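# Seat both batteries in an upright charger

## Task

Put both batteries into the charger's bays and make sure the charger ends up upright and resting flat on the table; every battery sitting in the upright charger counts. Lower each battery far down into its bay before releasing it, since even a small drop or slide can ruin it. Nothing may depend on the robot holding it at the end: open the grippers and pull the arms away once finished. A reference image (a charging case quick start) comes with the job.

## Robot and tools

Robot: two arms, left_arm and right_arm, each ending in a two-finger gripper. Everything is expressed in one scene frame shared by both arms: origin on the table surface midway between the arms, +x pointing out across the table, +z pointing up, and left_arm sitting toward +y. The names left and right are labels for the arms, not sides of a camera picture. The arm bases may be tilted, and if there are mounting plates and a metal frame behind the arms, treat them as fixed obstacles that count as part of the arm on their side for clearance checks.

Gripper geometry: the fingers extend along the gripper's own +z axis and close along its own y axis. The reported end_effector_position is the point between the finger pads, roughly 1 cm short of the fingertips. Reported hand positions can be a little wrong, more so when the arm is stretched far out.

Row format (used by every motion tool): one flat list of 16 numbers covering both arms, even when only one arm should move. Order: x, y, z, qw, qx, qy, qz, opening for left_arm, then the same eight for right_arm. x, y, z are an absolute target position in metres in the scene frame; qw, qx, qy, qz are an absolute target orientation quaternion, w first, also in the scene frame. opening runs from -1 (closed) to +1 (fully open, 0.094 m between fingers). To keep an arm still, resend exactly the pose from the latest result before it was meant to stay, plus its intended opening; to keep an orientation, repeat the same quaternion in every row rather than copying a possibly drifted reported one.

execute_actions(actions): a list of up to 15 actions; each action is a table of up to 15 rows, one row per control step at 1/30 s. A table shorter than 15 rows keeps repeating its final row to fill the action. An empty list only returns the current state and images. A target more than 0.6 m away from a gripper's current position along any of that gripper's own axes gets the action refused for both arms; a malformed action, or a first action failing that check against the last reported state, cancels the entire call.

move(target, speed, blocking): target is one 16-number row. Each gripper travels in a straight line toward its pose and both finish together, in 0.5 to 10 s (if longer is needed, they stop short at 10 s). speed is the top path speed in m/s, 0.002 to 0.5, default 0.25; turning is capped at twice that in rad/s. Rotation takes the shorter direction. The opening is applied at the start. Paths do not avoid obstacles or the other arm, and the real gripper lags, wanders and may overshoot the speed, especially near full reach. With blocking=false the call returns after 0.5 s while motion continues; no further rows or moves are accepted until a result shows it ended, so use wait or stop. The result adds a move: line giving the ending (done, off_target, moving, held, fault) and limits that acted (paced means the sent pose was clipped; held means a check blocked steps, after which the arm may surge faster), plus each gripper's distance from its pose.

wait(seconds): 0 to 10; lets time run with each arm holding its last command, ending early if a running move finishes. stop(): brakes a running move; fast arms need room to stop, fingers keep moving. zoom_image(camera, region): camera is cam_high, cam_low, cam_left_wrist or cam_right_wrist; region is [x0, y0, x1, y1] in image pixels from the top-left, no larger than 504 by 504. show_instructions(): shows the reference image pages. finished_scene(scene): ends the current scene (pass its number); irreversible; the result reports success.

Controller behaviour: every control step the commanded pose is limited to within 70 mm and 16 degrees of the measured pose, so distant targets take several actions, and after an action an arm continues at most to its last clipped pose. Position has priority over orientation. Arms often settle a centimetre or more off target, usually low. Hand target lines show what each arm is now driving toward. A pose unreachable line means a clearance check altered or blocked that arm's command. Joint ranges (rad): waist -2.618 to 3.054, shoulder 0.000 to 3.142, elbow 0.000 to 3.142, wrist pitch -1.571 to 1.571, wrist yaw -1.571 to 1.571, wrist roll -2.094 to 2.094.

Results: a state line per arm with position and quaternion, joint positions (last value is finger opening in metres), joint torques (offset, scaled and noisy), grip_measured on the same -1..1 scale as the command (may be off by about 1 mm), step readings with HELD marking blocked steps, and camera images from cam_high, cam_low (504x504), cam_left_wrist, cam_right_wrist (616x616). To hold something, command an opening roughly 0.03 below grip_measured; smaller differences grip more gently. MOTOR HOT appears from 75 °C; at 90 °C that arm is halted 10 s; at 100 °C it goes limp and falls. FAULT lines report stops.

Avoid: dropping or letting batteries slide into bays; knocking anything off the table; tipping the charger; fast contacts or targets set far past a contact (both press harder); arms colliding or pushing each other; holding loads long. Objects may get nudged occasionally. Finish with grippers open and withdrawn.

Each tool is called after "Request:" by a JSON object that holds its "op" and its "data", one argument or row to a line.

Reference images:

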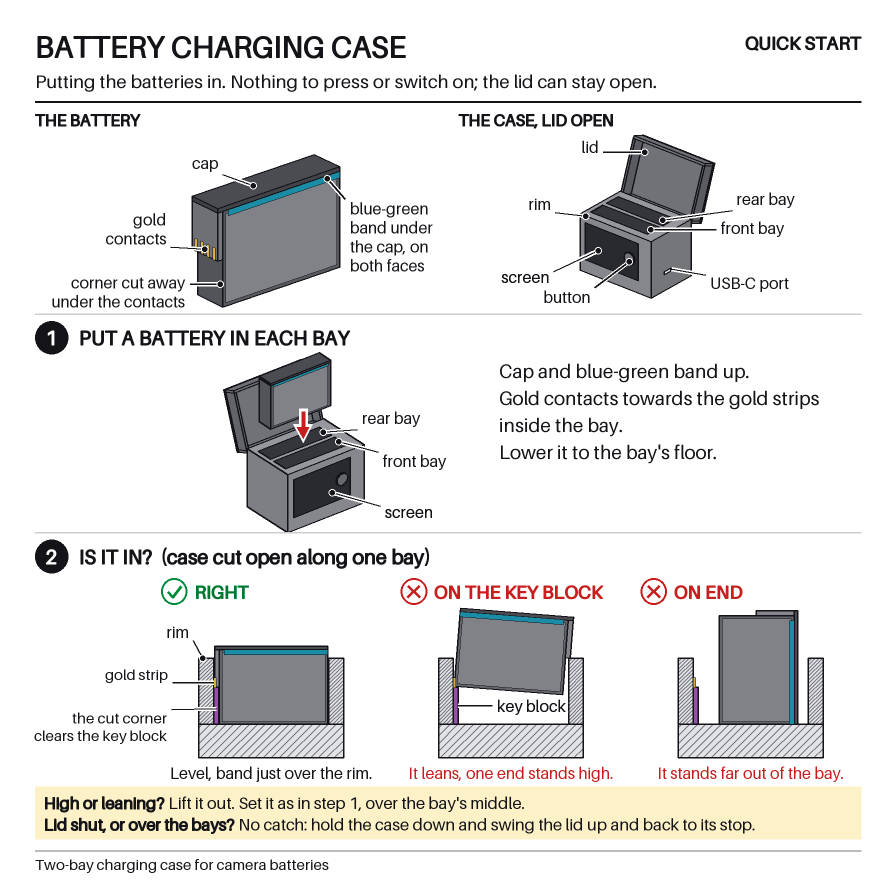

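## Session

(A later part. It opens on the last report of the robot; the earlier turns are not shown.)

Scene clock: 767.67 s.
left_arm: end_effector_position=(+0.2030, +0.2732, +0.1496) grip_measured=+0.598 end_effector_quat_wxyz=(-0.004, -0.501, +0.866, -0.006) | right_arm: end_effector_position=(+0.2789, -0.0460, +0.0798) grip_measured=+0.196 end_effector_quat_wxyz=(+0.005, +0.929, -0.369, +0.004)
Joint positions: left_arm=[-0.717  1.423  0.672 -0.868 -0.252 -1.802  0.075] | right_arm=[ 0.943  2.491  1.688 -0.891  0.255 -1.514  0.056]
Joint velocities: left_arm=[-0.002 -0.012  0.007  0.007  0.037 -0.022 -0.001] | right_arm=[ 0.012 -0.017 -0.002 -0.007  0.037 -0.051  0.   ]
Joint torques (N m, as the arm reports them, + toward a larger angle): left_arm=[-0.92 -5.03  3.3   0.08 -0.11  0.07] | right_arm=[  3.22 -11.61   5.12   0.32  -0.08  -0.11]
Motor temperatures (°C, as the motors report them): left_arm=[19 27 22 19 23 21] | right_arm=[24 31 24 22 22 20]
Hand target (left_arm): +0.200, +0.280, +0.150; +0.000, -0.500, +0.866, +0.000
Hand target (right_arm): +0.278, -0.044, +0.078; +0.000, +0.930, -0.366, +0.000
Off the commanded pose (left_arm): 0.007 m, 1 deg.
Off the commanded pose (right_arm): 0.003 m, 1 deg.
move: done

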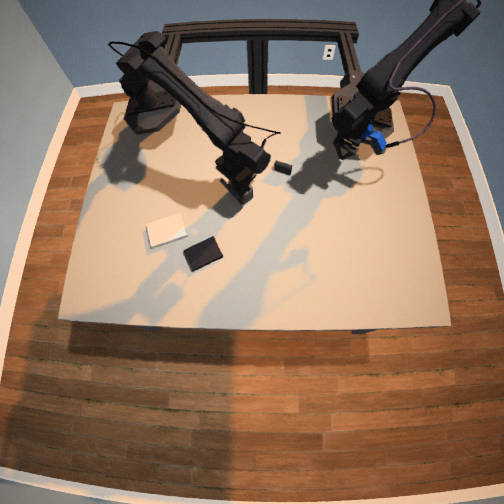

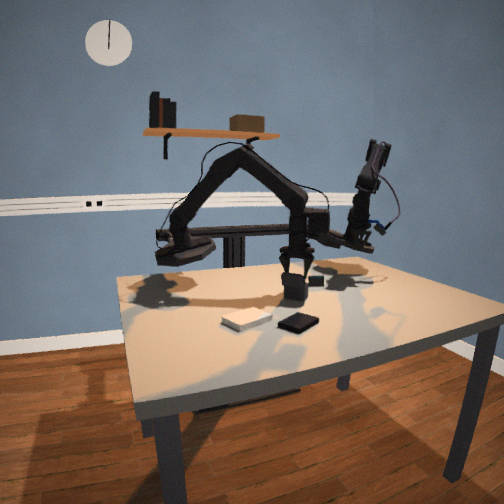

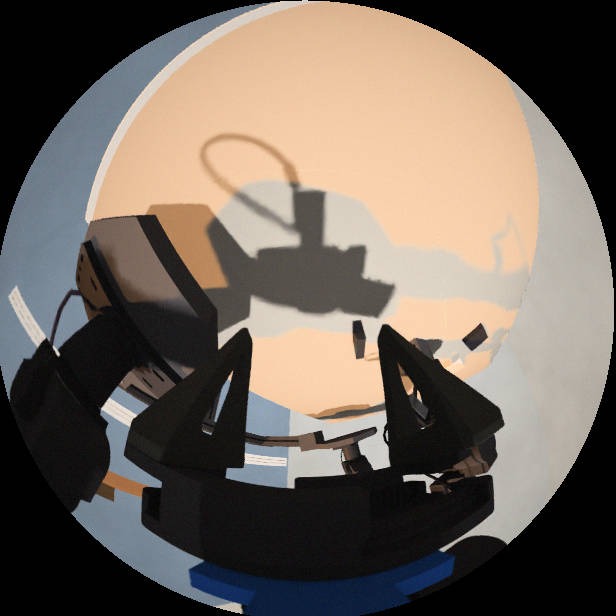

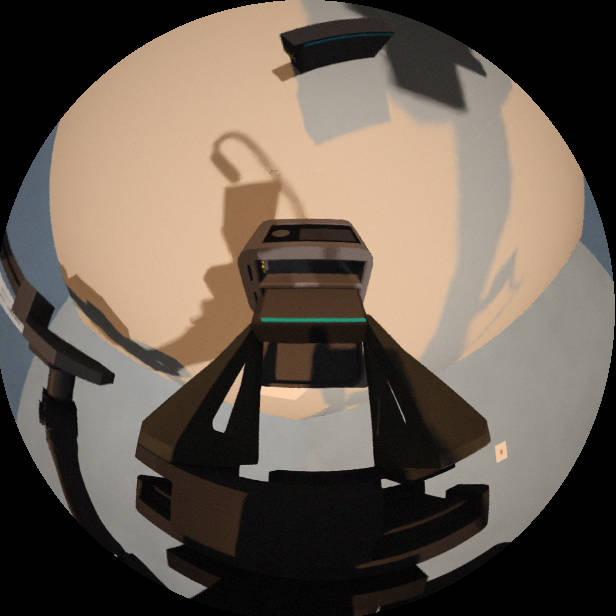

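In. Continue down.

Request:
{"op": "move", "data": {
  "target": [0.20,0.28,0.15,0,-0.5,0.866,0,0.6,0.2783,-0.0445,0.059,0,-0.9304,0.3665,0,0.17],
  "speed": 0.015
}}

Request:
{"op": "zoom_image", "data": {
  "camera": "cam_right_wrist",
  "region": [200,200,430,430]
}}

Scene clock: 771.77 s.
left_arm: end_effector_position=(+0.2030, +0.2732, +0.1496) grip_measured=+0.598 end_effector_quat_wxyz=(-0.004, -0.501, +0.866, -0.006) | right_arm: end_effector_position=(+0.2795, -0.0455, +0.0603) grip_measured=+0.196 end_effector_quat_wxyz=(+0.005, +0.929, -0.369, +0.004)
Joint positions: left_arm=[-0.717  1.423  0.672 -0.868 -0.252 -1.802  0.075] | right_arm=[ 0.932  2.527  1.671 -0.834  0.257 -1.525  0.056]
Joint velocities: left_arm=[-0.002  0.002  0.002  0.095  0.022 -0.037  0.   ] | right_arm=[-0.012 -0.002 -0.002 -0.051  0.051  0.051 -0.   ]
Joint torques (N m, as the arm reports them, + toward a larger angle): left_arm=[-0.83 -5.06  3.21  0.06 -0.15  0.06] | right_arm=[  3.17 -11.91   4.52   0.3   -0.13  -0.09]
Motor temperatures (°C, as the motors report them): left_arm=[19 26 22 19 23 21] | right_arm=[24 31 24 22 22 20]
Hand target (left_arm): +0.200, +0.280, +0.150; +0.000, -0.500, +0.866, +0.000
Hand target (right_arm): +0.278, -0.045, +0.059; +0.000, +0.930, -0.367, -0.000
Off the commanded pose (left_arm): 0.007 m, 1 deg.
Off the commanded pose (right_arm): 0.002 m, 1 deg.
move: done

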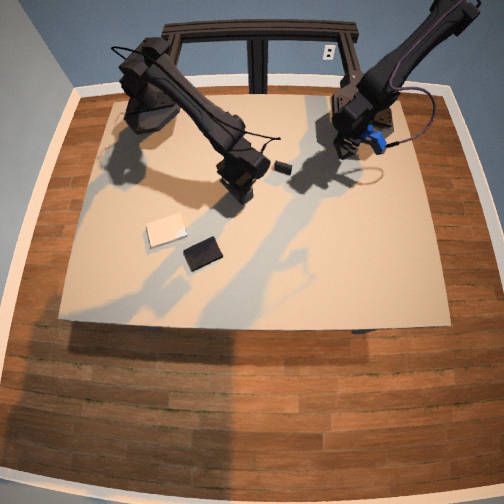

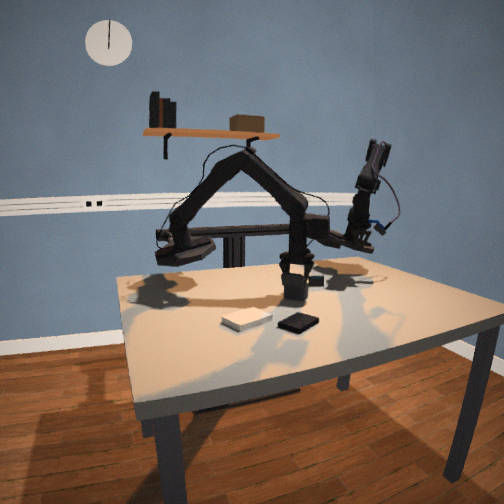

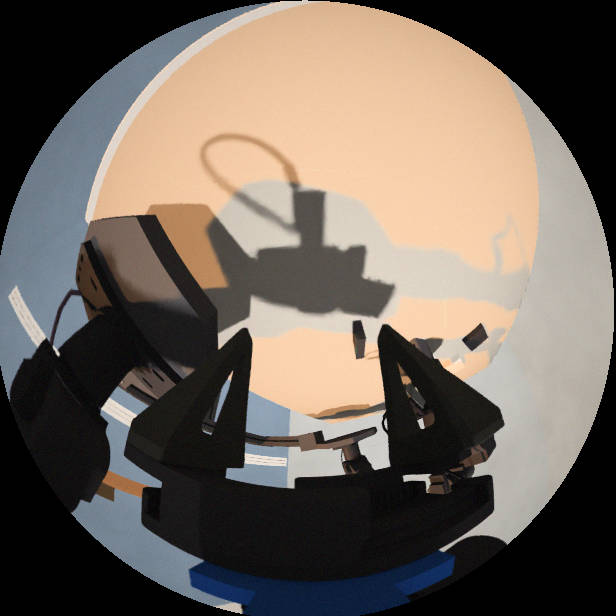

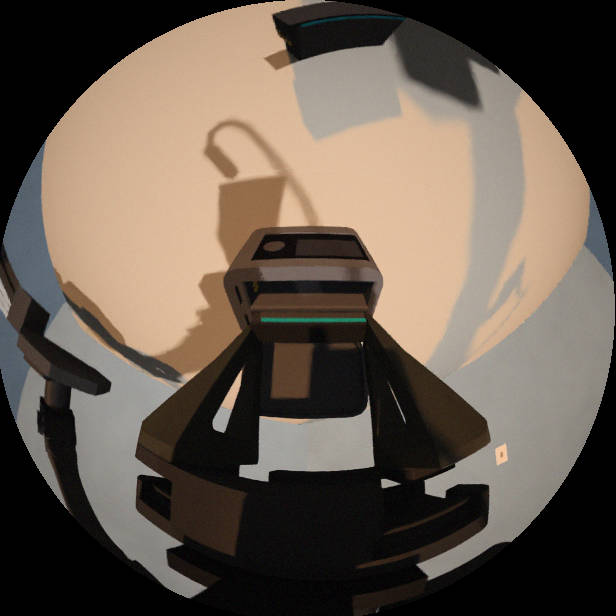

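Region (200, 200, 430, 430) of cam_right_wrist's 616x616 image, scaled by 2.191, with more detail than that image has.

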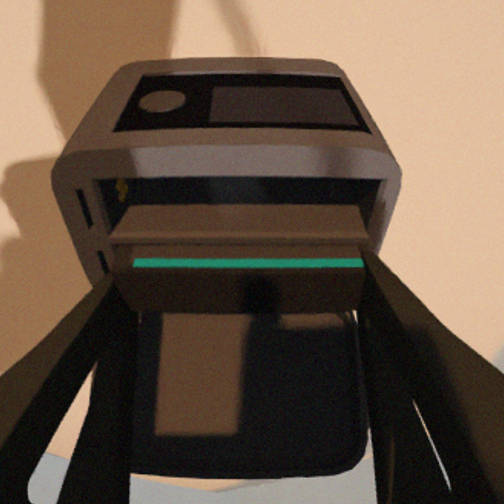

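Request:
{"op": "move", "data": {
  "target": [0.20,0.28,0.15,0,-0.5,0.866,0,0.6,0.2788,-0.0450,0.055,0,-0.9304,0.3665,0,0.17],
  "speed": 0.01
}}

Request:
{"op": "zoom_image", "data": {
  "camera": "cam_right_wrist",
  "region": [200,200,430,430]
}}

Scene clock: 775.30 s.
left_arm: end_effector_position=(+0.2030, +0.2732, +0.1496) grip_measured=+0.598 end_effector_quat_wxyz=(-0.004, -0.501, +0.866, -0.006) | right_arm: end_effector_position=(+0.2796, -0.0454, +0.0603) grip_measured=+0.196 end_effector_quat_wxyz=(+0.005, +0.930, -0.368, +0.005)
Joint positions: left_arm=[-0.717  1.423  0.672 -0.868 -0.252 -1.802  0.075] | right_arm=[ 0.932  2.527  1.671 -0.833  0.257 -1.529  0.056]
Joint velocities: left_arm=[ 0.007 -0.012 -0.002 -0.037  0.022 -0.022 -0.   ] | right_arm=[-0.002  0.012 -0.002 -0.022 -0.051  0.051 -0.002]
Joint torques (N m, as the arm reports them, + toward a larger angle): left_arm=[-0.83 -5.21  3.18  0.04 -0.1   0.06] | right_arm=[  2.7  -11.27   4.25   0.39  -0.13  -0.1 ]
Motor temperatures (°C, as the motors report them): left_arm=[19 27 22 19 23 21] | right_arm=[24 31 24 22 22 20]
Hand target (left_arm): +0.200, +0.280, +0.150; +0.000, -0.500, +0.866, +0.000
Hand target (right_arm): +0.279, -0.045, +0.055; +0.000, +0.930, -0.366, -0.000
Off the commanded pose (left_arm): 0.007 m, 1 deg.
Off the commanded pose (right_arm): 0.005 m, 1 deg.
move: done

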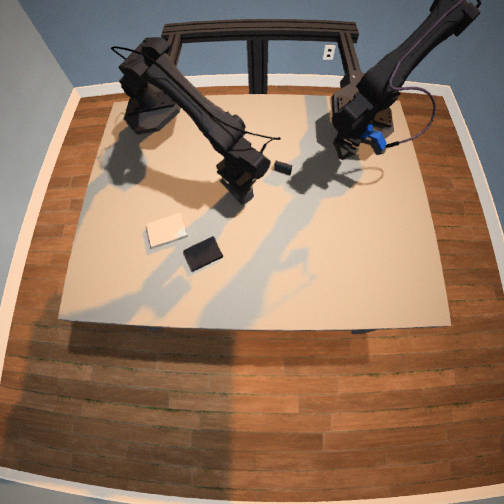

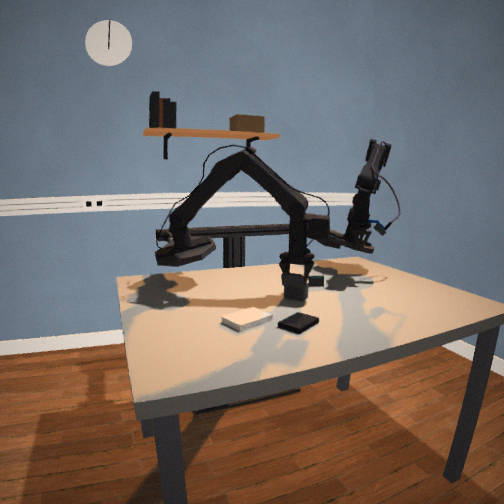

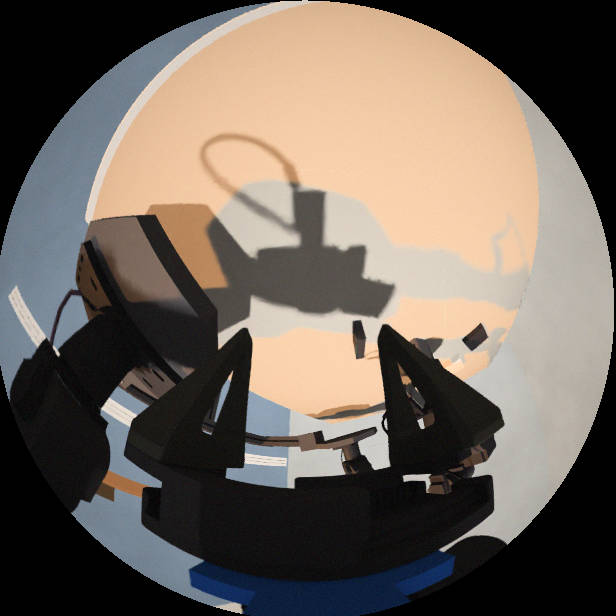

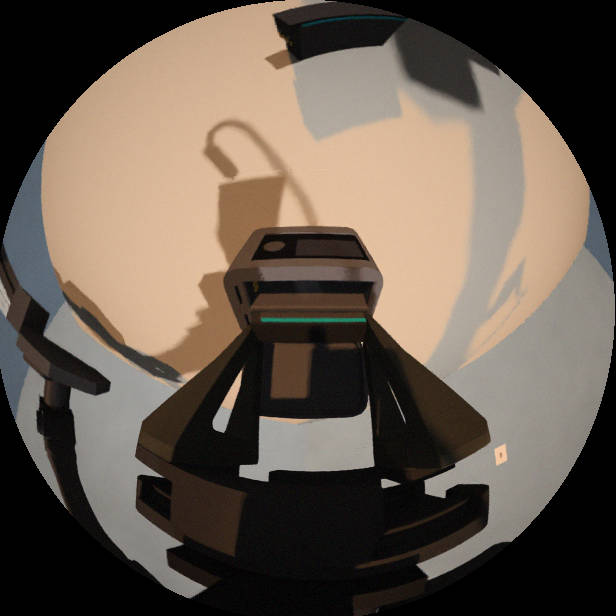

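Region (200, 200, 430, 430) of cam_right_wrist's 616x616 image, scaled by 2.191, with more detail than that image has.

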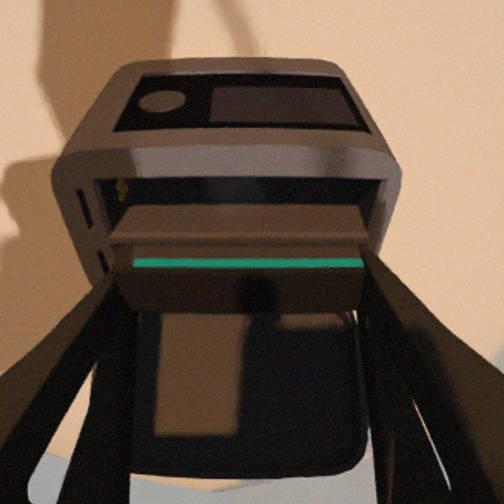

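Request:
{"op": "execute_actions", "data": {
  "actions": [
    [[0.20,0.28,0.15,0,-0.5,0.866,0,0.6,0.2795,-0.0454,0.058,0,-0.9304,0.3665,0,0.185]],
    [[0.20,0.28,0.15,0,-0.5,0.866,0,0.6,0.2795,-0.0454,0.058,0,-0.9304,0.3665,0,0.2]],
    [[0.20,0.28,0.15,0,-0.5,0.866,0,0.6,0.2795,-0.0454,0.058,0,-0.9304,0.3665,0,0.3]]
  ]
}}

Request:
{"op": "zoom_image", "data": {
  "camera": "cam_right_wrist",
  "region": [200,200,430,430]
}}

Scene clock: 780.90 s.
left_arm: end_effector_position=(+0.2030, +0.2732, +0.1496) grip_measured=+0.598 end_effector_quat_wxyz=(-0.004, -0.501, +0.866, -0.006) | right_arm: end_effector_position=(+0.2799, -0.0450, +0.0603) grip_measured=+0.298 end_effector_quat_wxyz=(+0.004, +0.930, -0.367, +0.005)
Joint positions: left_arm=[-0.717  1.423  0.672 -0.868 -0.252 -1.802  0.075] | right_arm=[ 0.932  2.527  1.671 -0.831  0.257 -1.53   0.061]
Joint velocities: left_arm=[-0.017  0.002 -0.002 -0.081  0.007 -0.037  0.   ] | right_arm=[ 0.022 -0.002 -0.002 -0.037  0.095 -0.007 -0.001]
Joint torques (N m, as the arm reports them, + toward a larger angle): left_arm=[-0.67 -5.03  3.15  0.05 -0.12  0.04] | right_arm=[  2.78 -11.64   4.59   0.28  -0.11  -0.1 ]
Motor temperatures (°C, as the motors report them): left_arm=[19 27 22 19 23 21] | right_arm=[24 31 24 22 22 20]
Hand target (left_arm): +0.200, +0.280, +0.150; +0.000, -0.500, +0.866, +0.000
Hand target (right_arm): +0.279, -0.045, +0.058; +0.000, +0.930, -0.366, +0.000
Off the commanded pose (left_arm): 0.007 m, 1 deg.
Off the commanded pose (right_arm): 0.002 m, 1 deg.
Step readings (end_effector_position; steps 1 to 15: 1st action; 16 to 30: 2nd action; 31 to 45: 3rd action):
0: left_arm (+0.2030, +0.2732, +0.1496) | right_arm (+0.2796, -0.0454, +0.0603)
1: left_arm (+0.2030, +0.2732, +0.1496) | right_arm (+0.2796, -0.0454, +0.0603)
2: left_arm (+0.2030, +0.2732, +0.1496) | right_arm (+0.2796, -0.0454, +0.0603)
4: left_arm (+0.2030, +0.2732, +0.1496) | right_arm (+0.2796, -0.0454, +0.0603)
8: left_arm (+0.2030, +0.2732, +0.1496) | right_arm (+0.2796, -0.0454, +0.0603)
15: left_arm (+0.2030, +0.2732, +0.1496) | right_arm (+0.2796, -0.0454, +0.0603)
16: left_arm (+0.2030, +0.2732, +0.1496) | right_arm (+0.2796, -0.0454, +0.0603)
17: left_arm (+0.2030, +0.2732, +0.1496) | right_arm (+0.2796, -0.0454, +0.0603)
19: left_arm (+0.2030, +0.2732, +0.1496) | right_arm (+0.2796, -0.0454, +0.0603)
23: left_arm (+0.2030, +0.2732, +0.1496) | right_arm (+0.2796, -0.0454, +0.0603)
30: left_arm (+0.2030, +0.2732, +0.1496) | right_arm (+0.2796, -0.0454, +0.0603)
31: left_arm (+0.2030, +0.2732, +0.1496) | right_arm (+0.2796, -0.0454, +0.0603)
32: left_arm (+0.2030, +0.2732, +0.1496) | right_arm (+0.2798, -0.0452, +0.0603)
34: left_arm (+0.2030, +0.2732, +0.1496) | right_arm (+0.2799, -0.0450, +0.0603)
38: left_arm (+0.2030, +0.2732, +0.1496) | right_arm (+0.2799, -0.0450, +0.0603)
45: end_effector_position above

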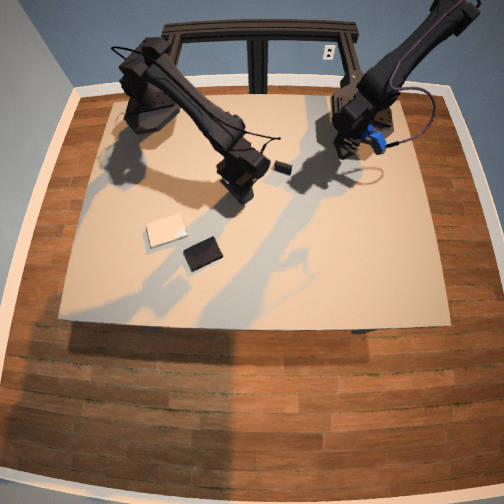

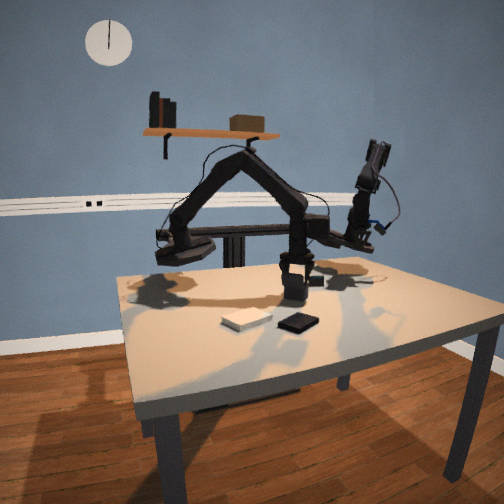

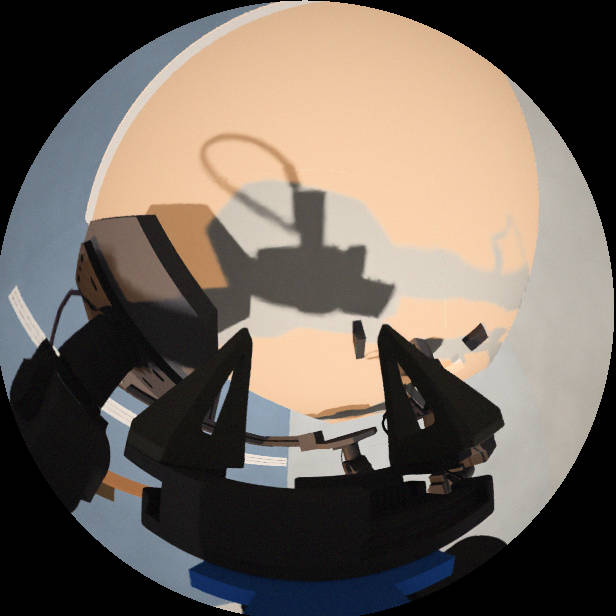

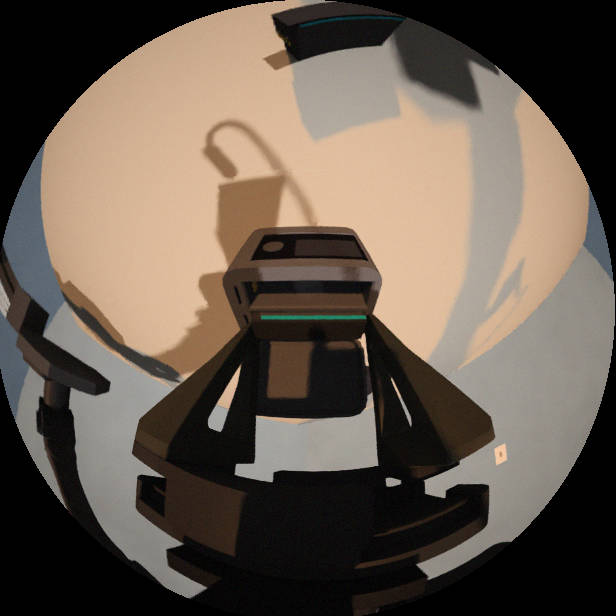

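Region (200, 200, 430, 430) of cam_right_wrist's 616x616 image, scaled by 2.191, with more detail than that image has.

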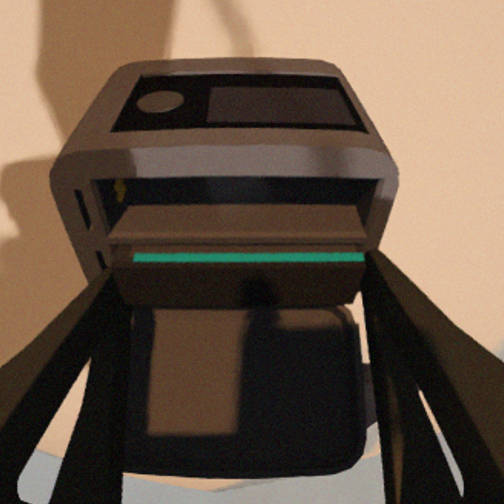

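Request:
{"op": "move", "data": {
  "target": [0.20,0.28,0.15,0,-0.5,0.866,0,0.6,0.2795,-0.0454,0.13,0,-0.9304,0.3665,0,0.6],
  "speed": 0.1
}}

Request:
{"op": "move", "data": {
  "target": [0.20,0.28,0.15,0,-0.5,0.866,0,0.6,0.188,0.088,0.14,0,-0.985,0.174,0,0.6],
  "speed": 0.15
}}

Scene clock: 787.63 s.
left_arm: end_effector_position=(+0.2030, +0.2732, +0.1496) grip_measured=+0.598 end_effector_quat_wxyz=(-0.004, -0.501, +0.866, -0.006) | right_arm: end_effector_position=(+0.2784, -0.0554, +0.1101) grip_measured=+0.598 end_effector_quat_wxyz=(+0.021, +0.930, -0.366, +0.000)
Joint positions: left_arm=[-0.717  1.423  0.672 -0.868 -0.252 -1.802  0.075] | right_arm=[ 0.948  2.445  1.736 -1.019  0.256 -1.508  0.075]
Joint velocities: left_arm=[ 0.002  0.007 -0.007  0.022  0.022  0.066  0.001] | right_arm=[-0.002 -0.002 -0.007 -0.022  0.037 -0.022 -0.   ]
Joint torques (N m, as the arm reports them, + toward a larger angle): left_arm=[-0.9  -5.07  3.11  0.05 -0.09  0.04] | right_arm=[  4.74 -13.5    8.99  -0.14  -0.14   0.08]
Motor temperatures (°C, as the motors report them): left_arm=[19 27 22 19 23 21] | right_arm=[24 31 24 22 22 20]
Hand target (left_arm): +0.200, +0.280, +0.150; +0.000, -0.500, +0.866, +0.000
Hand target (right_arm): +0.280, -0.045, +0.130; -0.000, +0.930, -0.367, +0.000
Off the commanded pose (left_arm): 0.007 m, 1 deg.
Off the commanded pose (right_arm): 0.022 m, 2 deg.
move: off_target (right_arm)

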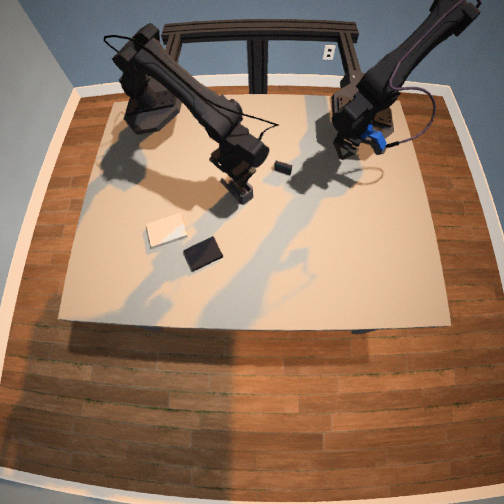

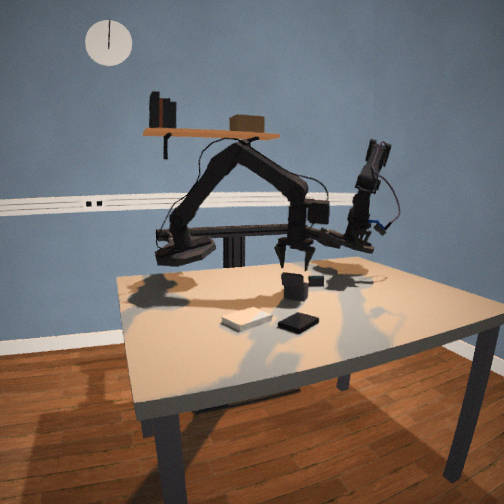

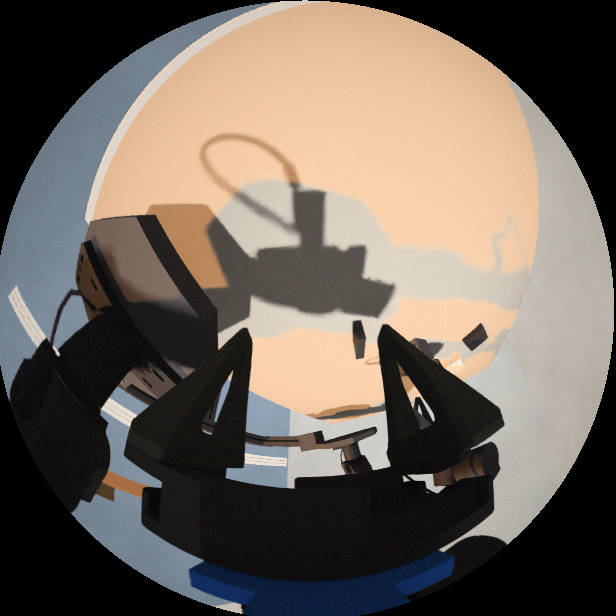

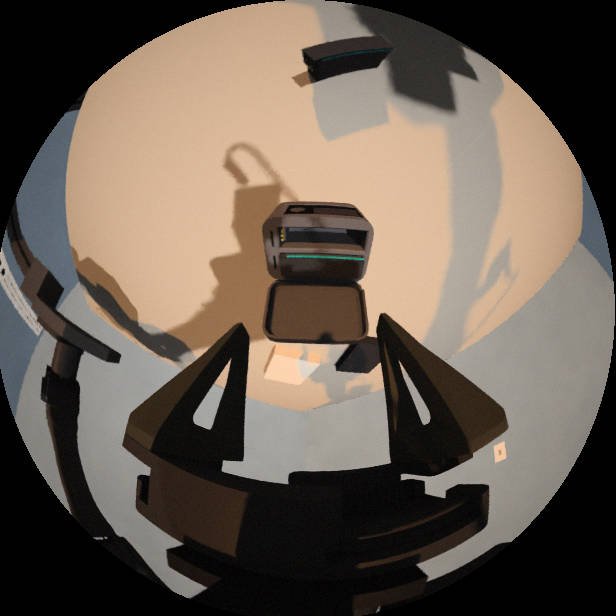

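Scene clock: 789.63 s.
left_arm: end_effector_position=(+0.2030, +0.2732, +0.1496) grip_measured=+0.598 end_effector_quat_wxyz=(-0.004, -0.501, +0.866, -0.006) | right_arm: end_effector_position=(+0.1925, +0.0823, +0.1293) grip_measured=+0.598 end_effector_quat_wxyz=(+0.010, +0.983, -0.181, +0.008)
Joint positions: left_arm=[-0.717  1.423  0.672 -0.868 -0.252 -1.802  0.075] | right_arm=[ 1.263  2.83   2.39  -1.334  0.215 -1.58   0.075]
Joint velocities: left_arm=[-0.002  0.002  0.002  0.051 -0.007  0.007  0.   ] | right_arm=[ 0.012 -0.002  0.002  0.022 -0.037  0.007  0.   ]
Joint torques (N m, as the arm reports them, + toward a larger angle): left_arm=[-0.74 -5.04  3.16  0.05 -0.14  0.02] | right_arm=[  3.69 -13.59   9.64  -0.08  -0.11  -0.1 ]
Motor temperatures (°C, as the motors report them): left_arm=[19 27 22 19 23 21] | right_arm=[24 32 24 22 22 20]
Hand target (left_arm): +0.200, +0.280, +0.150; +0.000, -0.500, +0.866, +0.000
Hand target (right_arm): +0.190, +0.087, +0.139; +0.001, +0.985, -0.174, +0.004
Off the commanded pose (left_arm): 0.007 m, 1 deg.
Off the commanded pose (right_arm): 0.013 m, 2 deg.
move: off_target (right_arm)

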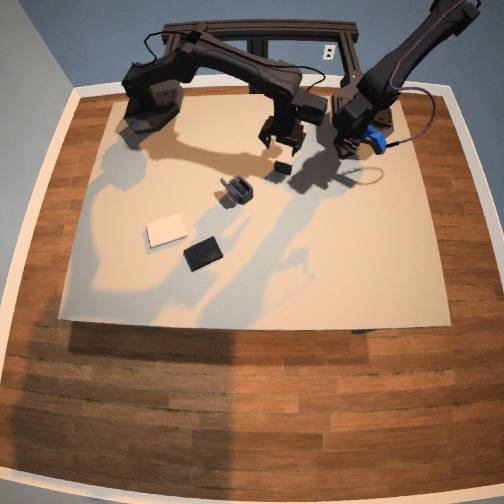

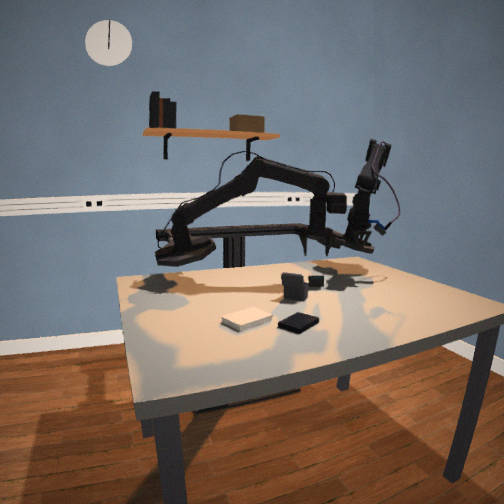

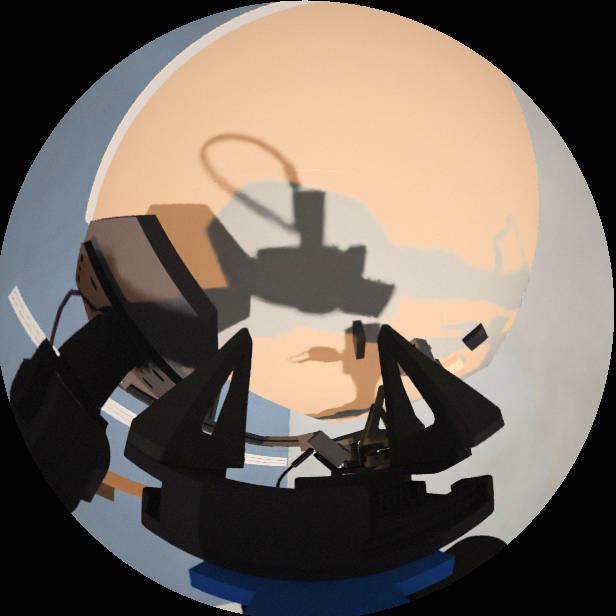

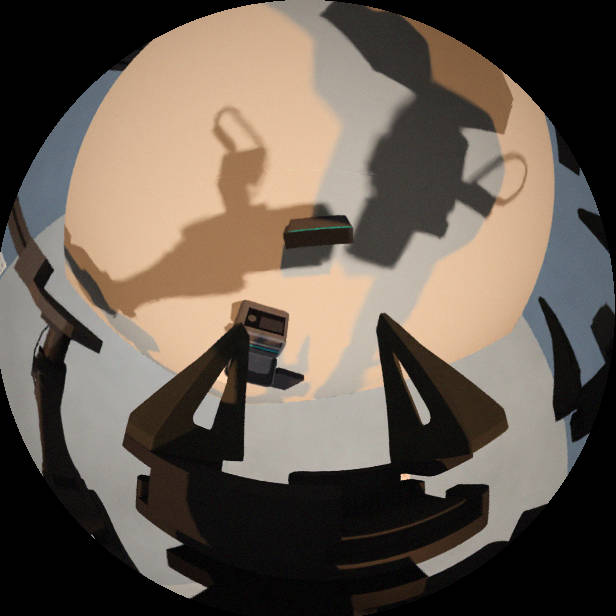

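Request:
{"op": "move", "data": {
  "target": [0.18,0.33,0.17,0,-0.5,0.866,0,0.6,0.176,0.092,0.085,0,-0.985,0.174,0,0.6],
  "speed": 0.05
}}

Scene clock: 796.27 s.
left_arm: end_effector_position=(+0.1842, +0.3238, +0.1713) grip_measured=+0.598 end_effector_quat_wxyz=(-0.003, -0.501, +0.866, -0.007) | right_arm: end_effector_position=(+0.1834, +0.0865, +0.0843) grip_measured=+0.598 end_effector_quat_wxyz=(+0.007, +0.983, -0.182, +0.005)
Joint positions: left_arm=[-0.603  1.145  0.613 -1.053 -0.256 -1.683  0.075] | right_arm=[ 1.263  2.855  2.255 -1.169  0.209 -1.58   0.075]
Joint velocities: left_arm=[ 0.002 -0.002  0.007 -0.037 -0.022  0.066 -0.002] | right_arm=[ 0.002 -0.012 -0.002  0.022  0.007 -0.037 -0.   ]
Joint torques (N m, as the arm reports them, + toward a larger angle): left_arm=[ 0.24 -3.29  3.48 -0.01 -0.09  0.08] | right_arm=[  4.03 -13.74   5.5    0.24  -0.18  -0.07]
Motor temperatures (°C, as the motors report them): left_arm=[19 26 22 19 23 21] | right_arm=[24 32 24 22 22 20]
Hand target (left_arm): +0.181, +0.331, +0.171; +0.000, -0.500, +0.866, +0.000
Hand target (right_arm): +0.176, +0.091, +0.085; +0.000, +0.985, -0.174, +0.000
Off the commanded pose (left_arm): 0.008 m, 1 deg.
Off the commanded pose (right_arm): 0.009 m, 1 deg.
move: done

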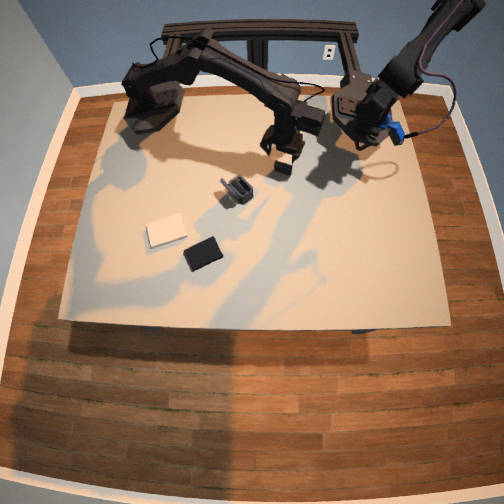

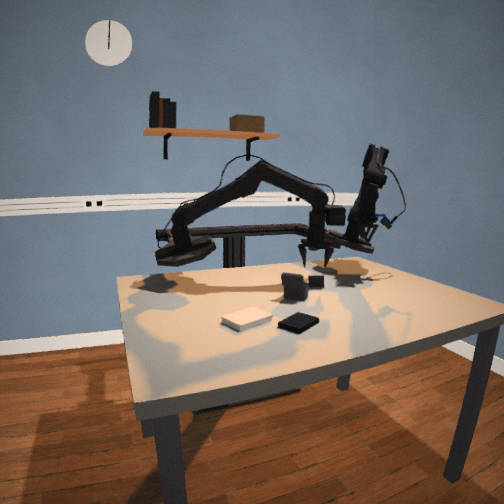

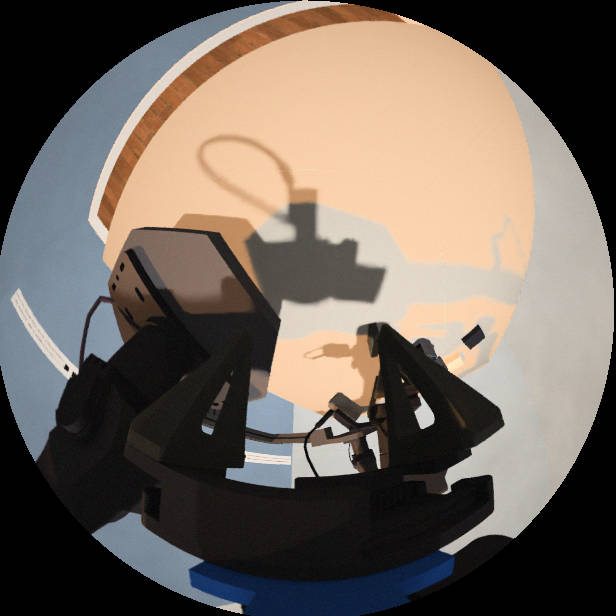

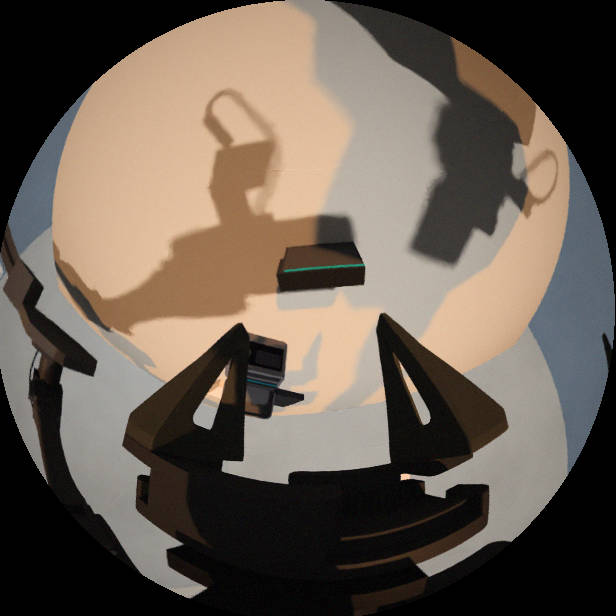

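Request:
{"op": "move", "data": {
  "target": [0.18,0.33,0.17,0,-0.5,0.866,0,0.6,0.178,0.097,0.12,0,-0.9877,0.1564,0,0.6],
  "speed": 0.06
}}

Request:
{"op": "move", "data": {
  "target": [0.18,0.33,0.17,0,-0.5,0.866,0,0.6,0.178,0.097,0.065,0,-0.9877,0.1564,0,0.6],
  "speed": 0.04
}}

Scene clock: 803.33 s.
left_arm: end_effector_position=(+0.1839, +0.3241, +0.1713) grip_measured=+0.598 end_effector_quat_wxyz=(-0.004, -0.499, +0.866, -0.006) | right_arm: end_effector_position=(+0.1845, +0.0895, +0.1074) grip_measured=+0.598 end_effector_quat_wxyz=(+0.011, +0.986, -0.167, +0.004)
Joint positions: left_arm=[-0.603  1.145  0.613 -1.055 -0.256 -1.681  0.075] | right_arm=[ 1.272  2.875  2.384 -1.29   0.206 -1.599  0.075]
Joint velocities: left_arm=[ 0.007 -0.012 -0.007 -0.051  0.007 -0.007 -0.   ] | right_arm=[ 0.002  0.007  0.002  0.007 -0.022  0.022 -0.   ]
Joint torques (N m, as the arm reports them, + toward a larger angle): left_arm=[-0.23 -3.16  3.32  0.06 -0.1   0.02] | right_arm=[  4.52 -13.99   9.74  -0.09  -0.14  -0.08]
Motor temperatures (°C, as the motors report them): left_arm=[19 26 22 19 23 21] | right_arm=[24 33 24 22 22 20]
Hand target (left_arm): +0.180, +0.330, +0.170; +0.000, -0.500, +0.866, +0.000
Hand target (right_arm): +0.178, +0.097, +0.120; -0.000, +0.988, -0.156, +0.000
Off the commanded pose (left_arm): 0.007 m, 1 deg.
Off the commanded pose (right_arm): 0.016 m, 2 deg.
move: off_target (right_arm)

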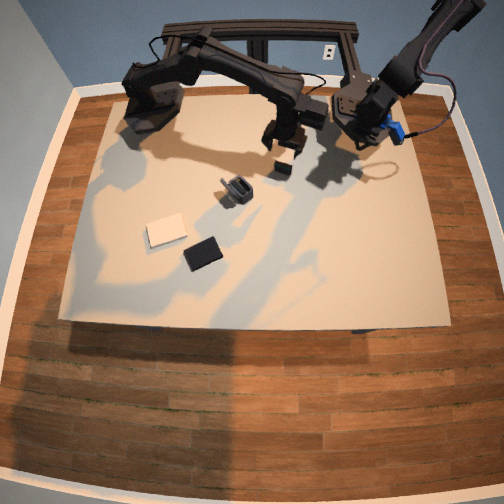

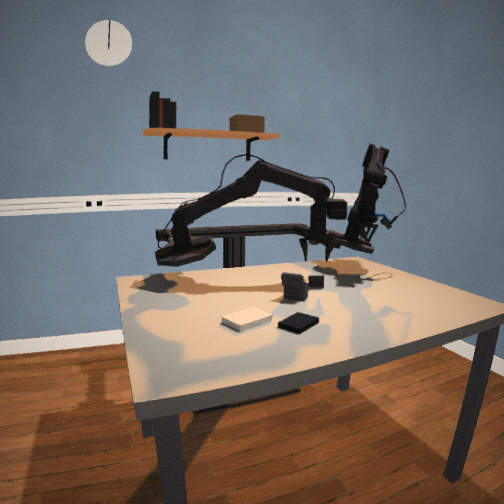

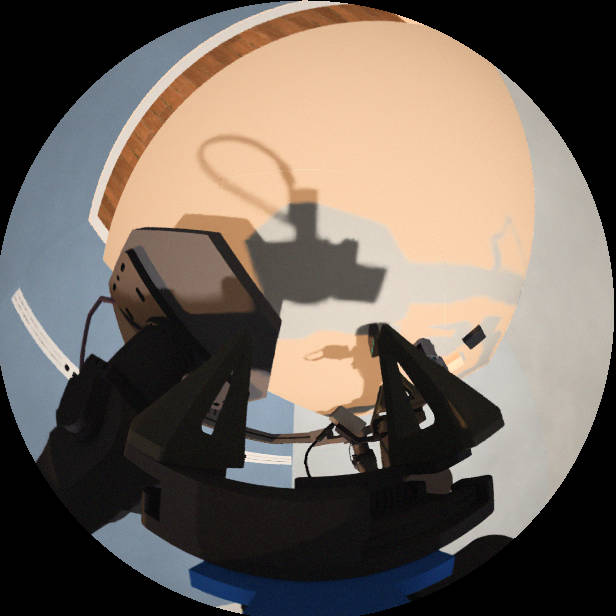

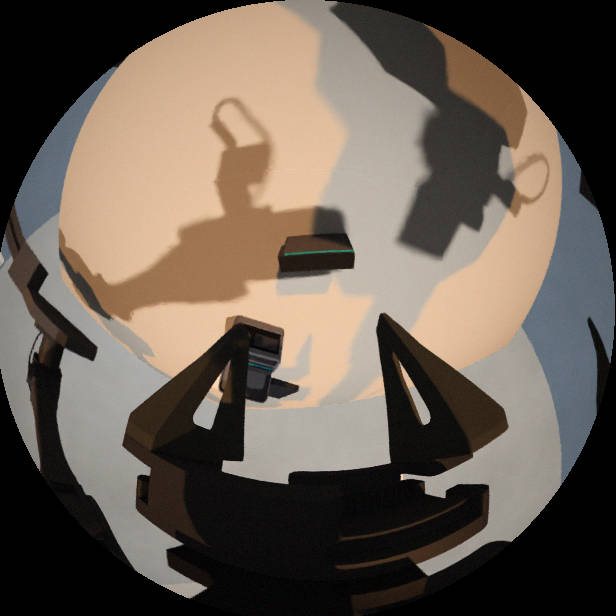

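Scene clock: 804.80 s.
left_arm: end_effector_position=(+0.1839, +0.3241, +0.1713) grip_measured=+0.598 end_effector_quat_wxyz=(-0.004, -0.499, +0.866, -0.006) | right_arm: end_effector_position=(+0.1776, +0.0947, +0.0646) grip_measured=+0.598 end_effector_quat_wxyz=(+0.007, +0.987, -0.158, +0.005)
Joint positions: left_arm=[-0.603  1.145  0.613 -1.055 -0.256 -1.681  0.075] | right_arm=[ 1.272  2.914  2.287 -1.143  0.206 -1.619  0.075]
Joint velocities: left_arm=[-0.017 -0.007  0.012 -0.022 -0.007 -0.007  0.   ] | right_arm=[-0.007 -0.017 -0.017  0.007 -0.007 -0.007 -0.   ]
Joint torques (N m, as the arm reports them, + toward a larger angle): left_arm=[-0.3  -3.2   3.46  0.05 -0.11  0.02] | right_arm=[  2.63 -14.12   5.53   0.24  -0.1   -0.09]
Motor temperatures (°C, as the motors report them): left_arm=[19 26 22 19 23 21] | right_arm=[24 33 24 22 22 20]
Hand target (left_arm): +0.180, +0.330, +0.170; +0.000, -0.500, +0.866, +0.000
Hand target (right_arm): +0.178, +0.097, +0.065; -0.000, +0.988, -0.156, +0.000
Off the commanded pose (left_arm): 0.007 m, 1 deg.
Off the commanded pose (right_arm): 0.002 m, 1 deg.
move: done

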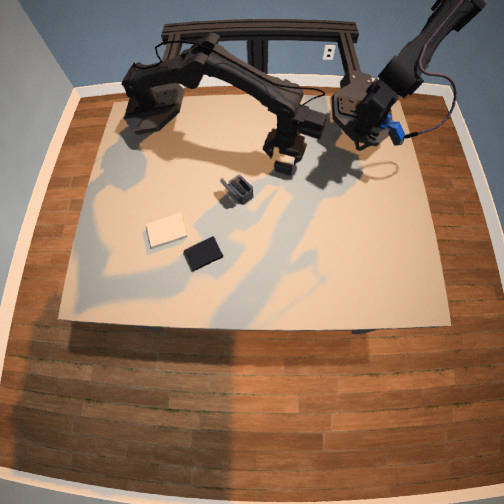

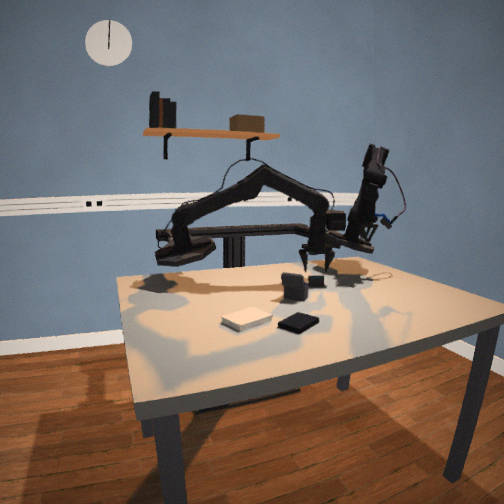

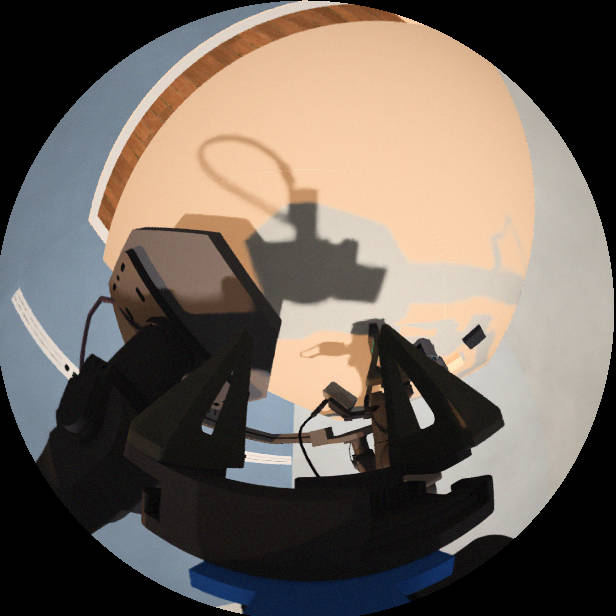

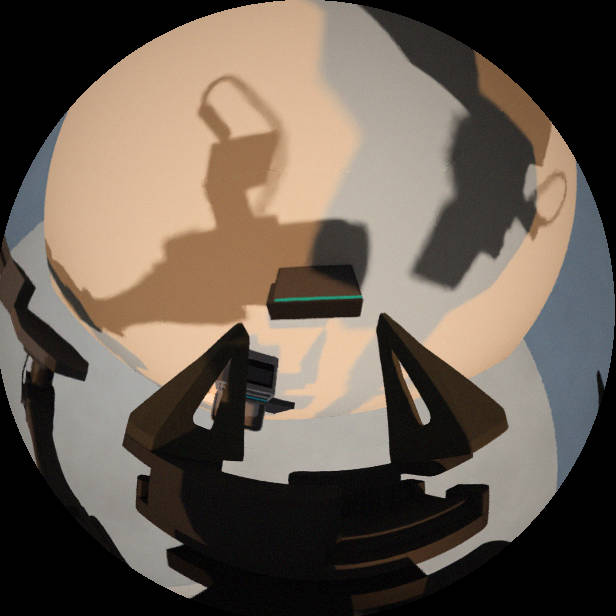

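Request:
{"op": "zoom_image", "data": {
  "camera": "cam_right_wrist",
  "region": [230,240,400,360]
}}

Region (230, 240, 400, 360) of cam_right_wrist's 616x616 image, scaled by 2.965, with more detail than that image has; it fills the top 356 rows of this view, and the rest is white.

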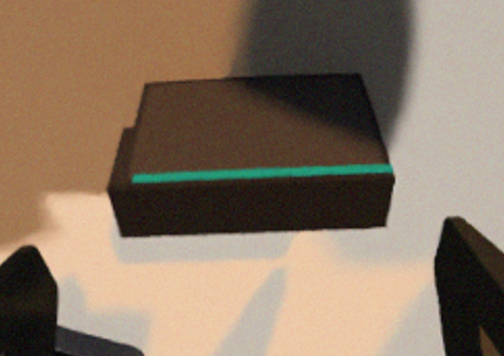

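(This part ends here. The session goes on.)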